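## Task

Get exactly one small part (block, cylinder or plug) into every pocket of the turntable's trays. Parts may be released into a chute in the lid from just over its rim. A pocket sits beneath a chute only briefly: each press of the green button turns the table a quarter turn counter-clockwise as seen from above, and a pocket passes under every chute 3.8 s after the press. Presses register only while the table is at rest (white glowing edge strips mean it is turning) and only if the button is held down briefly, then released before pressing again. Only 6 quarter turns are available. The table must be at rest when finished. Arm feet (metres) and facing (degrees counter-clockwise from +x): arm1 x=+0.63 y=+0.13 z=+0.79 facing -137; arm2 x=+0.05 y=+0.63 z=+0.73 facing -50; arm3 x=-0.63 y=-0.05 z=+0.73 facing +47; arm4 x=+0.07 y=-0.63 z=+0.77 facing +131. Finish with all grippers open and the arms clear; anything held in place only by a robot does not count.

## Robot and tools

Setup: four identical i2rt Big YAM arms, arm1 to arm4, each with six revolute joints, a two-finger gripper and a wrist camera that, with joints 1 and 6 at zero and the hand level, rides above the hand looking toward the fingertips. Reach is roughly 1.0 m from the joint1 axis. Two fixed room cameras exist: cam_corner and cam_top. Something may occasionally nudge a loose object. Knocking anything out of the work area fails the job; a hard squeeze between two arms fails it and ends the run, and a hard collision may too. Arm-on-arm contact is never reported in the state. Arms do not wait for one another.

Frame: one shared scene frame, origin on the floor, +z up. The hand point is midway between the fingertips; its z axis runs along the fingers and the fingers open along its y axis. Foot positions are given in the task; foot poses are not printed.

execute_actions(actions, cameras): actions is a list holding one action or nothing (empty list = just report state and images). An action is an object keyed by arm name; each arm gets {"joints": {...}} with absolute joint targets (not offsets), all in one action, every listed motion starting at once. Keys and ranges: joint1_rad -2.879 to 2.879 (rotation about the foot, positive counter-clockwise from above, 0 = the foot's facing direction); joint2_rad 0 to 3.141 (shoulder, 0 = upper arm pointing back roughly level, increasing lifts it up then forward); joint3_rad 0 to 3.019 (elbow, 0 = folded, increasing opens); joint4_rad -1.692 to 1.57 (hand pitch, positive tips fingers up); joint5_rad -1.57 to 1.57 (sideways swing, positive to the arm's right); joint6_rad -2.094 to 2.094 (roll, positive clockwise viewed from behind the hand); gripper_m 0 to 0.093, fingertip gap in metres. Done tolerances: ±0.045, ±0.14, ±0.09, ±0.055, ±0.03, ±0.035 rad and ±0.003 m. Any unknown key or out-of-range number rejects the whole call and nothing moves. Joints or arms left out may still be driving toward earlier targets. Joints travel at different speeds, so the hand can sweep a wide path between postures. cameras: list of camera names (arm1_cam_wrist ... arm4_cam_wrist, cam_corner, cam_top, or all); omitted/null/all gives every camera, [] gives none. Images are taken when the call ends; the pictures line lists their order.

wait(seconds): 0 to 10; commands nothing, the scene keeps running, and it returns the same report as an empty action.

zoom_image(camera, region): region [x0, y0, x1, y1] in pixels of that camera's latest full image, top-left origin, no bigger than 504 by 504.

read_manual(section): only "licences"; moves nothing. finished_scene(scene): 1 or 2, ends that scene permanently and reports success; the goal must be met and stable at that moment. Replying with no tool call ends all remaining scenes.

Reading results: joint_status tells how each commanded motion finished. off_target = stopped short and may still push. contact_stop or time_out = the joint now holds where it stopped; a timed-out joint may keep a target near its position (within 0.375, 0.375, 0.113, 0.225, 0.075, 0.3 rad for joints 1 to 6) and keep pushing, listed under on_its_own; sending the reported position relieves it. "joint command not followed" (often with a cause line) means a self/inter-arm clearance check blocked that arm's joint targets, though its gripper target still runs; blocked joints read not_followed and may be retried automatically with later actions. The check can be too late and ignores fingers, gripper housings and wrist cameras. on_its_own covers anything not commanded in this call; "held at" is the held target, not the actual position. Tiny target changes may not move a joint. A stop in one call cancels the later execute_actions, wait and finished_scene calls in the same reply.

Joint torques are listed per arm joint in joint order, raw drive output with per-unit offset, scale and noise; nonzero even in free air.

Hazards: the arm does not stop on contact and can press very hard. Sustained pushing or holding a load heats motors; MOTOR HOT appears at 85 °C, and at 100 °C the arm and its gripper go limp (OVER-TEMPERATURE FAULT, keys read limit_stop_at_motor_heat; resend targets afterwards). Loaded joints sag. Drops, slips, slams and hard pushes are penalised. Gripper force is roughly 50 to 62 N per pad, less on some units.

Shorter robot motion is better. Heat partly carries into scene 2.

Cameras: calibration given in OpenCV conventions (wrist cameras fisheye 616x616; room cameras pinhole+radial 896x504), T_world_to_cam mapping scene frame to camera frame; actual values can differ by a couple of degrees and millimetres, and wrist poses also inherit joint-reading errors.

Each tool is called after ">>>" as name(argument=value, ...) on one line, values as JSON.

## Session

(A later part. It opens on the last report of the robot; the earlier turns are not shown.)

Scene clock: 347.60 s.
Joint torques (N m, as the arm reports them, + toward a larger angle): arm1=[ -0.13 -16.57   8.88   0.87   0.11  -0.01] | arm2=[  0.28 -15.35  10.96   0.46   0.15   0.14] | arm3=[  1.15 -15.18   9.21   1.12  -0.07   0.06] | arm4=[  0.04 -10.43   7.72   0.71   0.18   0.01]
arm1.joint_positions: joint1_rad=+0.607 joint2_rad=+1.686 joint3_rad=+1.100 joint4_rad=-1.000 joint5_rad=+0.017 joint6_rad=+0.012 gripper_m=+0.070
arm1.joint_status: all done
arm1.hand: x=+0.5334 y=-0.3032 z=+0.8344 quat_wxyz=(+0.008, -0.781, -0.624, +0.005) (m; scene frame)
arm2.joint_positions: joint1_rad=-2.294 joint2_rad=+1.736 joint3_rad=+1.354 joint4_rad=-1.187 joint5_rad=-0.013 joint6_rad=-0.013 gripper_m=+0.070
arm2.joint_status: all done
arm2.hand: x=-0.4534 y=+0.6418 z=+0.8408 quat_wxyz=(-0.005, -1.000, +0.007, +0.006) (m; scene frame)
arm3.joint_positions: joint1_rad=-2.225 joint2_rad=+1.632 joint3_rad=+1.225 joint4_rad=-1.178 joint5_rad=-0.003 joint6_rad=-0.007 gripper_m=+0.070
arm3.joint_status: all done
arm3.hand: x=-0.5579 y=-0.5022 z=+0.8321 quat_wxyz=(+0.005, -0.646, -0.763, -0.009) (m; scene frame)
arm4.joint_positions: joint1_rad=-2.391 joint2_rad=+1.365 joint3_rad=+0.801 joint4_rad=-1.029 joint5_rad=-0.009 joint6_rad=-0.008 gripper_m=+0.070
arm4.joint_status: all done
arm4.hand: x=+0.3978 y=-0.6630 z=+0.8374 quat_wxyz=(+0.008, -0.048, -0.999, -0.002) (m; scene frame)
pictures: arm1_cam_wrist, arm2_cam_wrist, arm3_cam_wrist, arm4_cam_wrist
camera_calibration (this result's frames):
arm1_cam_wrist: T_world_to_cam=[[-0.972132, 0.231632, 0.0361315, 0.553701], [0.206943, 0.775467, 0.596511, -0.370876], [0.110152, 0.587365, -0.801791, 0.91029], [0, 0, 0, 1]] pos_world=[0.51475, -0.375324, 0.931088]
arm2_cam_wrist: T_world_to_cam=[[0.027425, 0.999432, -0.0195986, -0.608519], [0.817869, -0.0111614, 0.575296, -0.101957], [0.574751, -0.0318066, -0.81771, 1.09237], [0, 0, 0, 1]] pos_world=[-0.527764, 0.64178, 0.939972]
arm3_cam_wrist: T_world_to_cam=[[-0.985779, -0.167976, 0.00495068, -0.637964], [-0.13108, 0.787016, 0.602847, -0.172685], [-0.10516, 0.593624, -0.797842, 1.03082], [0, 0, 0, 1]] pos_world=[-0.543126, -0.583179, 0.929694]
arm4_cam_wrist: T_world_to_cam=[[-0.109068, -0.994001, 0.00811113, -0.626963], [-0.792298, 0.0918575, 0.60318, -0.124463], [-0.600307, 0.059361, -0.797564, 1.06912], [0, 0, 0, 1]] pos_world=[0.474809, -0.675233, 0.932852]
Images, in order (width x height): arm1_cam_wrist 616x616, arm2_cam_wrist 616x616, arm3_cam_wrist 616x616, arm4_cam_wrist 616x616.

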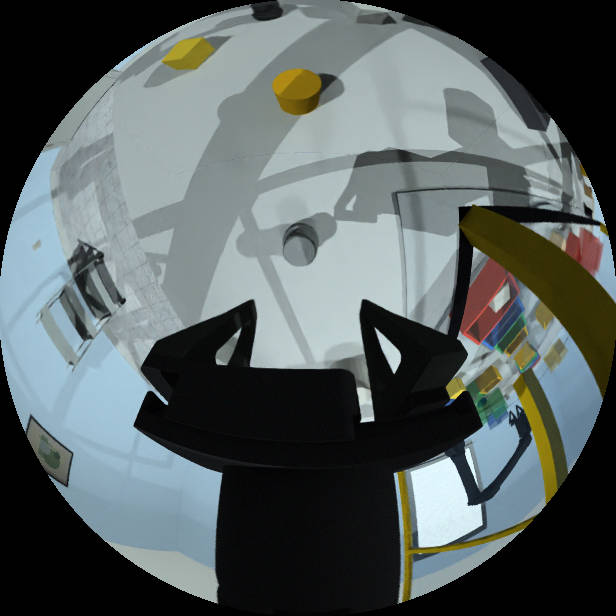

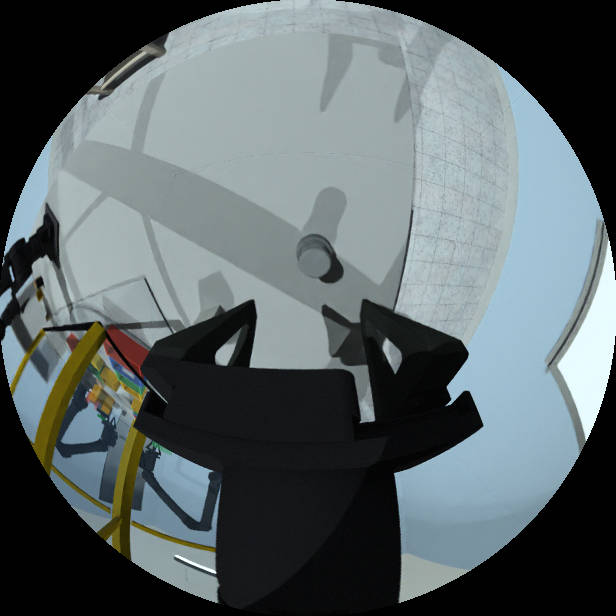

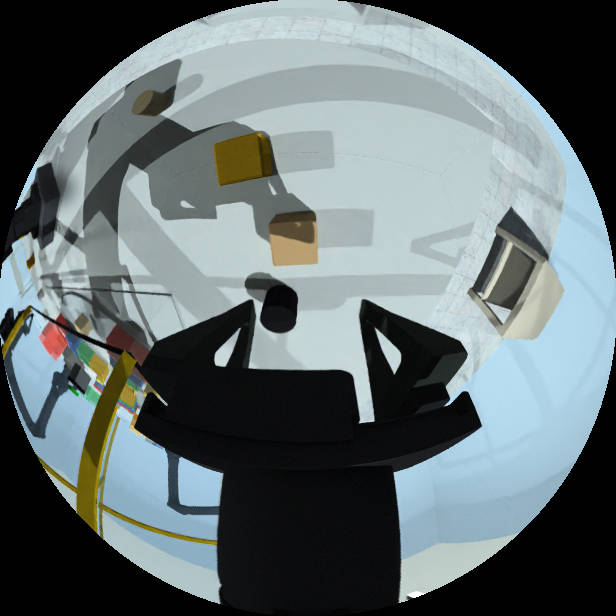

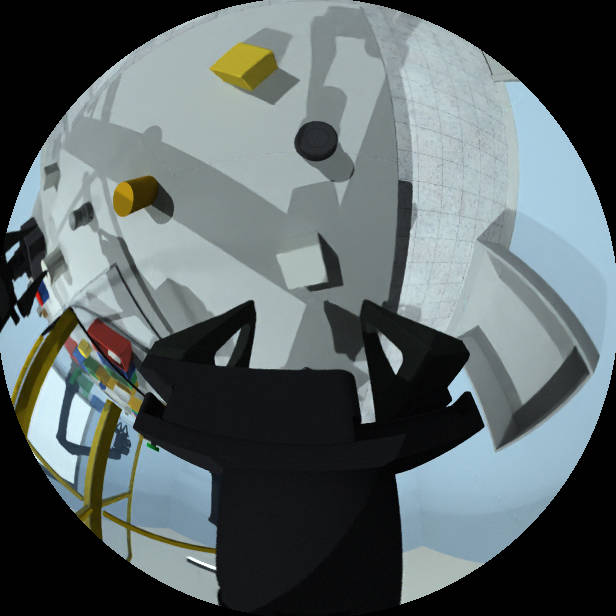

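>>> execute_actions(actions=[{"arm1":{"joints":{"joint1_rad":0.625,"joint2_rad":1.84,"joint3_rad":1.065,"joint4_rad":-0.775,"gripper_m":0.08}},"arm2":{"joints":{"joint1_rad":-2.305,"joint2_rad":1.832,"joint3_rad":1.255,"joint4_rad":-0.978,"gripper_m":0.08}},"arm3":{"joints":{"joint1_rad":-2.195,"joint2_rad":1.772,"joint3_rad":1.182,"joint4_rad":-0.962,"joint6_rad":-0.07,"gripper_m":0.085}},"arm4":{"joints":{"joint2_rad":1.515,"joint3_rad":0.705,"joint4_rad":-0.737,"joint6_rad":-0.22,"gripper_m":0.085}}}], cameras=[])

>>> execute_actions(actions=[{"arm1":{"joints":{"gripper_m":0.01}},"arm2":{"joints":{"gripper_m":0.01}},"arm3":{"joints":{"gripper_m":0.01}},"arm4":{"joints":{"gripper_m":0.01}}}], cameras=[])

>>> execute_actions(actions=[{"arm1":{"joints":{"joint2_rad":0.99,"joint3_rad":1.15,"joint4_rad":-1.6,"joint6_rad":0.1}},"arm2":{"joints":{"joint2_rad":0.99,"joint3_rad":1.15,"joint4_rad":-1.6,"joint6_rad":-0.25}},"arm3":{"joints":{"joint2_rad":0.99,"joint3_rad":1.15,"joint4_rad":-1.6,"joint6_rad":0}},"arm4":{"joints":{"joint2_rad":0.99,"joint3_rad":1.15,"joint4_rad":-1.6,"joint6_rad":0}}}], cameras=[])

>>> execute_actions(actions=[{"arm1":{"joints":{"joint1_rad":-0.525}},"arm2":{"joints":{"joint1_rad":-0.917}},"arm3":{"joints":{"joint1_rad":-0.70}},"arm4":{"joints":{"joint1_rad":-0.588}}}], cameras=[])

>>> execute_actions(actions=[{"arm1":{"joints":{"joint2_rad":1.53,"joint3_rad":1.252,"joint4_rad":-1.29}},"arm2":{"joints":{"joint2_rad":1.305,"joint3_rad":1.196,"joint4_rad":-1.49}},"arm3":{"joints":{"joint2_rad":1.645,"joint3_rad":1.574,"joint4_rad":-1.47}},"arm4":{"joints":{"joint2_rad":1.48,"joint3_rad":1.43,"joint4_rad":-1.42}}}], cameras=["arm1_cam_wrist","arm2_cam_wrist","arm3_cam_wrist","arm4_cam_wrist"])

Scene clock: 377.00 s.
Joint torques (N m, as the arm reports them, + toward a larger angle): arm1=[  0.27 -17.96   7.63   0.89   0.11  -0.01] | arm2=[ -0.3  -14.61   8.49   0.58   0.16   0.13] | arm3=[  2.2  -16.6    7.06   1.21  -0.09  -0.1 ] | arm4=[  0.65 -10.99   5.72   0.76   0.15  -0.21]
arm1.joint_positions: joint1_rad=+0.612 joint2_rad=+1.855 joint3_rad=+1.053 joint4_rad=-0.790 joint5_rad=+0.017 joint6_rad=+0.012 gripper_m=+0.080
arm1.joint_status: all done
arm1.hand: x=+0.5338 y=-0.3111 z=+0.7475 quat_wxyz=(+0.010, -0.780, -0.626, +0.003) (m; scene frame)
arm2.joint_positions: joint1_rad=-2.294 joint2_rad=+1.832 joint3_rad=+1.253 joint4_rad=-0.987 joint5_rad=-0.013 joint6_rad=-0.013 gripper_m=+0.080
arm2.joint_status: all done
arm2.hand: x=-0.4546 y=+0.6420 z=+0.7600 quat_wxyz=(-0.005, -1.000, +0.007, +0.008) (m; scene frame)
arm3.joint_positions: joint1_rad=-2.204 joint2_rad=+1.785 joint3_rad=+1.174 joint4_rad=-0.976 joint5_rad=-0.003 joint6_rad=-0.061 gripper_m=+0.085
arm3.joint_status: all done
arm3.hand: x=-0.5449 y=-0.5172 z=+0.7459 quat_wxyz=(+0.005, -0.617, -0.787, -0.010) (m; scene frame)
arm4.joint_positions: joint1_rad=-2.391 joint2_rad=+1.531 joint3_rad=+0.696 joint4_rad=-0.752 joint5_rad=-0.009 joint6_rad=-0.209 gripper_m=+0.085
arm4.joint_status: all done
arm4.hand: x=+0.3968 y=-0.6633 z=+0.7549 quat_wxyz=(+0.005, +0.052, -0.999, -0.003) (m; scene frame)
pictures: none
No camera images: the call's "cameras" was empty. Leave "cameras" out to get every camera's image.

Scene clock: 377.67 s.
Joint torques (N m, as the arm reports them, + toward a larger angle): arm1=[  0.18 -17.86   7.61   0.88   0.12   0.  ] | arm2=[ -0.4  -14.86   8.32   0.53   0.13   0.13] | arm3=[  2.49 -17.01   7.12   1.1   -0.07  -0.09] | arm4=[  0.6  -10.86   5.73   0.78   0.13  -0.18]
arm1.joint_positions: joint1_rad=+0.612 joint2_rad=+1.855 joint3_rad=+1.053 joint4_rad=-0.790 joint5_rad=+0.017 joint6_rad=+0.012 gripper_m=+0.030
arm1.joint_status: gripper_m off_target (ended at +0.030, target +0.010)
arm1.hand: x=+0.5340 y=-0.3112 z=+0.7475 quat_wxyz=(+0.010, -0.780, -0.626, +0.003) (m; scene frame)
arm2.joint_positions: joint1_rad=-2.294 joint2_rad=+1.832 joint3_rad=+1.253 joint4_rad=-0.987 joint5_rad=-0.012 joint6_rad=-0.012 gripper_m=+0.029
arm2.joint_status: gripper_m off_target (ended at +0.029, target +0.010)
arm2.hand: x=-0.4546 y=+0.6423 z=+0.7600 quat_wxyz=(-0.005, -1.000, +0.008, +0.008) (m; scene frame)
arm3.joint_positions: joint1_rad=-2.204 joint2_rad=+1.785 joint3_rad=+1.174 joint4_rad=-0.976 joint5_rad=-0.003 joint6_rad=-0.061 gripper_m=+0.039
arm3.joint_status: gripper_m off_target (ended at +0.039, target +0.010)
arm3.hand: x=-0.5448 y=-0.5174 z=+0.7459 quat_wxyz=(+0.005, -0.617, -0.787, -0.010) (m; scene frame)
arm4.joint_positions: joint1_rad=-2.391 joint2_rad=+1.531 joint3_rad=+0.696 joint4_rad=-0.751 joint5_rad=-0.009 joint6_rad=-0.210 gripper_m=+0.039
arm4.joint_status: gripper_m off_target (ended at +0.039, target +0.010)
arm4.hand: x=+0.3971 y=-0.6634 z=+0.7549 quat_wxyz=(+0.004, +0.052, -0.999, -0.002) (m; scene frame)
pictures: none
No camera images: the call's "cameras" was empty. Leave "cameras" out to get every camera's image.

Scene clock: 379.17 s.
Joint torques (N m, as the arm reports them, + toward a larger angle): arm1=[ 0.23 -3.6  12.03 -0.06  0.13  0.23] | arm2=[-0.47 -3.81 10.67  0.27  0.12 -0.2 ] | arm3=[ 2.34 -4.11  8.65  0.3  -0.05  0.11] | arm4=[ 0.61 -5.55  9.93 -0.26  0.18  0.05]
arm1.joint_positions: joint1_rad=+0.612 joint2_rad=+0.983 joint3_rad=+1.116 joint4_rad=-1.587 joint5_rad=+0.017 joint6_rad=+0.087 gripper_m=+0.030
arm1.joint_status: all done
arm1.hand: x=+0.5720 y=-0.1328 z=+1.0804 quat_wxyz=(-0.035, -0.801, -0.595, +0.054) (m; scene frame)
arm2.joint_positions: joint1_rad=-2.294 joint2_rad=+0.979 joint3_rad=+1.138 joint4_rad=-1.596 joint5_rad=-0.012 joint6_rad=-0.236 gripper_m=+0.029
arm2.joint_status: all done
arm2.hand: x=-0.2226 y=+0.6352 z=+1.0332 quat_wxyz=(+0.005, -0.992, -0.104, +0.072) (m; scene frame)
arm3.joint_positions: joint1_rad=-2.204 joint2_rad=+0.985 joint3_rad=+1.141 joint4_rad=-1.589 joint5_rad=-0.003 joint6_rad=-0.009 gripper_m=+0.039
arm3.joint_status: all done
arm3.hand: x=-0.5811 y=-0.3246 z=+1.0251 quat_wxyz=(-0.053, -0.636, -0.769, +0.040) (m; scene frame)
arm4.joint_positions: joint1_rad=-2.391 joint2_rad=+0.993 joint3_rad=+1.122 joint4_rad=-1.588 joint5_rad=-0.009 joint6_rad=-0.011 gripper_m=+0.039
arm4.joint_status: all done
arm4.hand: x=+0.3464 y=-0.6563 z=+1.0616 quat_wxyz=(-0.059, -0.047, -0.997, +0.002) (m; scene frame)
pictures: none
No camera images: the call's "cameras" was empty. Leave "cameras" out to get every camera's image.

Scene clock: 381.07 s.
Joint torques (N m, as the arm reports them, + toward a larger angle): arm1=[-1.43 -4.4  12.11 -0.09  0.12  0.22] | arm2=[ 0.65 -4.16 10.77  0.23  0.16 -0.18] | arm3=[ 1.91 -4.86  8.62  0.36  0.01  0.1 ] | arm4=[ 0.66 -5.11  9.84 -0.2   0.15  0.02]
arm1.joint_positions: joint1_rad=-0.517 joint2_rad=+0.988 joint3_rad=+1.116 joint4_rad=-1.587 joint5_rad=+0.017 joint6_rad=+0.088 gripper_m=+0.030
arm1.joint_status: all done
arm1.hand: x=+0.3621 y=+0.0747 z=+1.0778 quat_wxyz=(-0.006, -0.996, -0.073, +0.059) (m; scene frame)
arm2.joint_positions: joint1_rad=-0.920 joint2_rad=+0.981 joint3_rad=+1.138 joint4_rad=-1.596 joint5_rad=-0.013 joint6_rad=-0.237 gripper_m=+0.029
arm2.joint_status: all done
arm2.hand: x=-0.0056 y=+0.3586 z=+1.0299 quat_wxyz=(-0.036, -0.700, -0.711, +0.056) (m; scene frame)
arm3.joint_positions: joint1_rad=-0.707 joint2_rad=+0.992 joint3_rad=+1.141 joint4_rad=-1.589 joint5_rad=-0.004 joint6_rad=-0.008 gripper_m=+0.039
arm3.joint_status: all done
arm3.hand: x=-0.3515 y=-0.0192 z=+1.0259 quat_wxyz=(-0.067, +0.056, -0.996, -0.008) (m; scene frame)
arm4.joint_positions: joint1_rad=-0.589 joint2_rad=+0.993 joint3_rad=+1.122 joint4_rad=-1.588 joint5_rad=-0.008 joint6_rad=-0.009 gripper_m=+0.039
arm4.joint_status: all done
arm4.hand: x=+0.0338 y=-0.3525 z=+1.0580 quat_wxyz=(-0.033, +0.752, -0.657, -0.040) (m; scene frame)
pictures: none
No camera images: the call's "cameras" was empty. Leave "cameras" out to get every camera's image.

Scene clock: 382.63 s.
Joint torques (N m, as the arm reports them, + toward a larger angle): arm1=[ -1.35 -15.38  10.92   0.65   0.13   0.23] | arm2=[  0.72 -10.43  13.52   0.13   0.18  -0.18] | arm3=[  2.14 -16.68  11.38   0.82  -0.01   0.06] | arm4=[  0.89 -14.4   11.15   0.44   0.12   0.04]
arm1.joint_positions: joint1_rad=-0.517 joint2_rad=+1.551 joint3_rad=+1.224 joint4_rad=-1.301 joint5_rad=+0.017 joint6_rad=+0.088 gripper_m=+0.030
arm1.joint_status: all done
arm1.hand: x=+0.2121 y=+0.0370 z=+0.9329 quat_wxyz=(+0.007, -0.997, -0.075, -0.024) (m; scene frame)
arm2.joint_positions: joint1_rad=-0.920 joint2_rad=+1.323 joint3_rad=+1.148 joint4_rad=-1.494 joint5_rad=-0.013 joint6_rad=-0.237 gripper_m=+0.029
arm2.joint_status: all done
arm2.hand: x=-0.0220 y=+0.2910 z=+0.9338 quat_wxyz=(+0.025, -0.702, -0.711, -0.043) (m; scene frame)
arm3.joint_positions: joint1_rad=-0.707 joint2_rad=+1.657 joint3_rad=+1.522 joint4_rad=-1.478 joint5_rad=-0.004 joint6_rad=-0.008 gripper_m=+0.039
arm3.joint_status: all done
arm3.hand: x=-0.1431 y=+0.0033 z=+0.9339 quat_wxyz=(+0.019, +0.056, -0.998, -0.004) (m; scene frame)
arm4.joint_positions: joint1_rad=-0.589 joint2_rad=+1.504 joint3_rad=+1.380 joint4_rad=-1.427 joint5_rad=-0.008 joint6_rad=-0.009 gripper_m=+0.039
arm4.joint_status: all done
arm4.hand: x=+0.0128 y=-0.1841 z=+0.9874 quat_wxyz=(-0.003, +0.753, -0.658, -0.006) (m; scene frame)
pictures: arm1_cam_wrist, arm2_cam_wrist, arm3_cam_wrist, arm4_cam_wrist
camera_calibration (this result's frames):
arm1_cam_wrist: T_world_to_cam=[[-0.138748, 0.989921, 0.0283876, -0.0385936], [0.769046, 0.0896409, 0.632877, -0.754722], [0.623953, 0.109642, -0.773732, 0.707367], [0, 0, 0, 1]] pos_world=[0.133696, 0.0283017, 1.02605]
arm2_cam_wrist: T_world_to_cam=[[-0.999449, 0.00291681, -0.0330754, 0.0119866], [-0.0196512, 0.750981, 0.660031, -0.831621], [0.0267642, 0.660317, -0.75051, 0.633082], [0, 0, 0, 1]] pos_world=[-0.0213063, 0.206461, 1.02443]
arm3_cam_wrist: T_world_to_cam=[[0.116125, -0.993231, 0.00272935, 0.0178007], [-0.781734, -0.0897014, 0.617127, -0.681126], [-0.612705, -0.0737973, -0.786859, 0.774939], [0, 0, 0, 1]] pos_world=[-0.0597175, 0.0137706, 1.03006]
arm4_cam_wrist: T_world_to_cam=[[0.992447, 0.1224, 0.00824462, -0.00282695], [0.0950183, -0.809459, 0.579437, -0.717719], [0.0775969, -0.574277, -0.814975, 0.821037], [0, 0, 0, 1]] pos_world=[0.00729212, -0.109115, 1.08502]
Images, in order (width x height): arm1_cam_wrist 616x616, arm2_cam_wrist 616x616, arm3_cam_wrist 616x616, arm4_cam_wrist 616x616.

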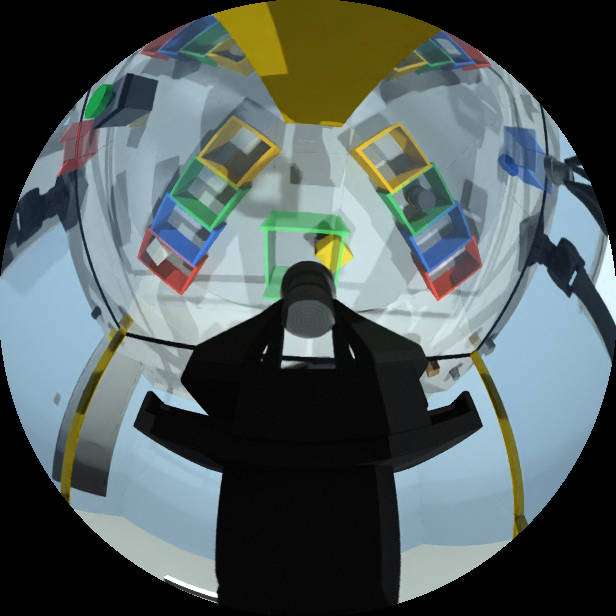

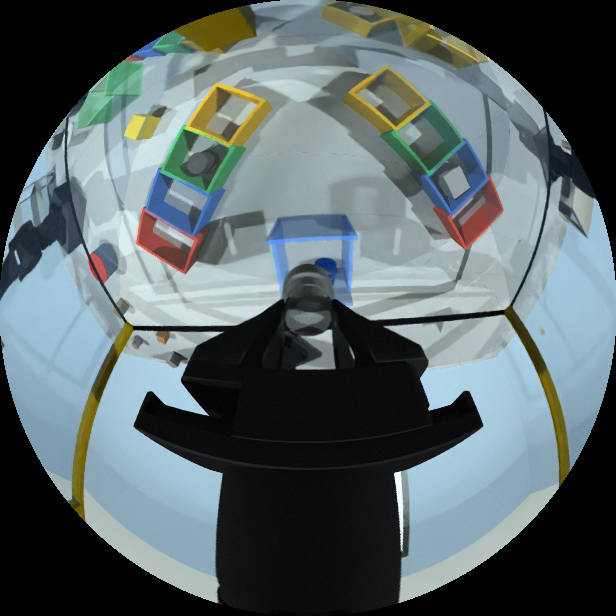

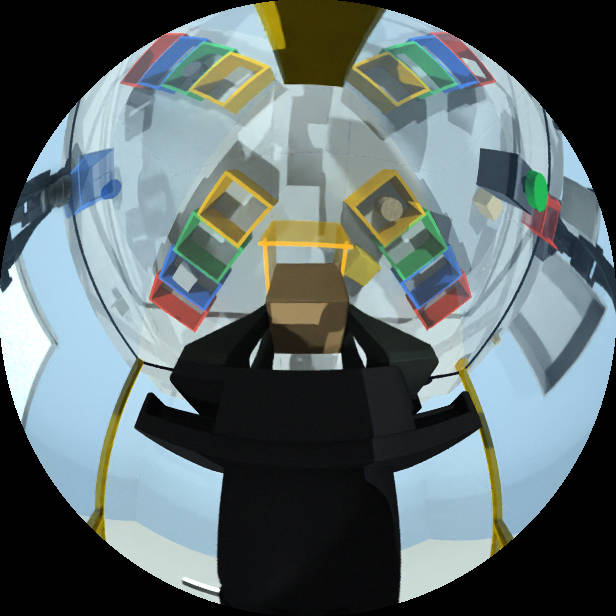

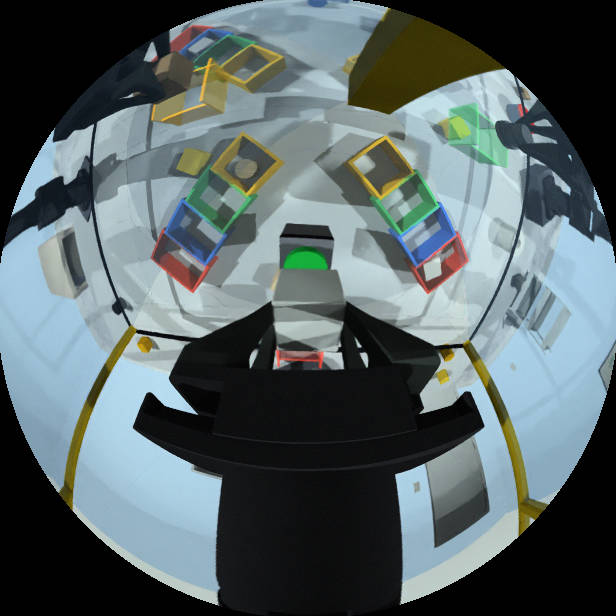

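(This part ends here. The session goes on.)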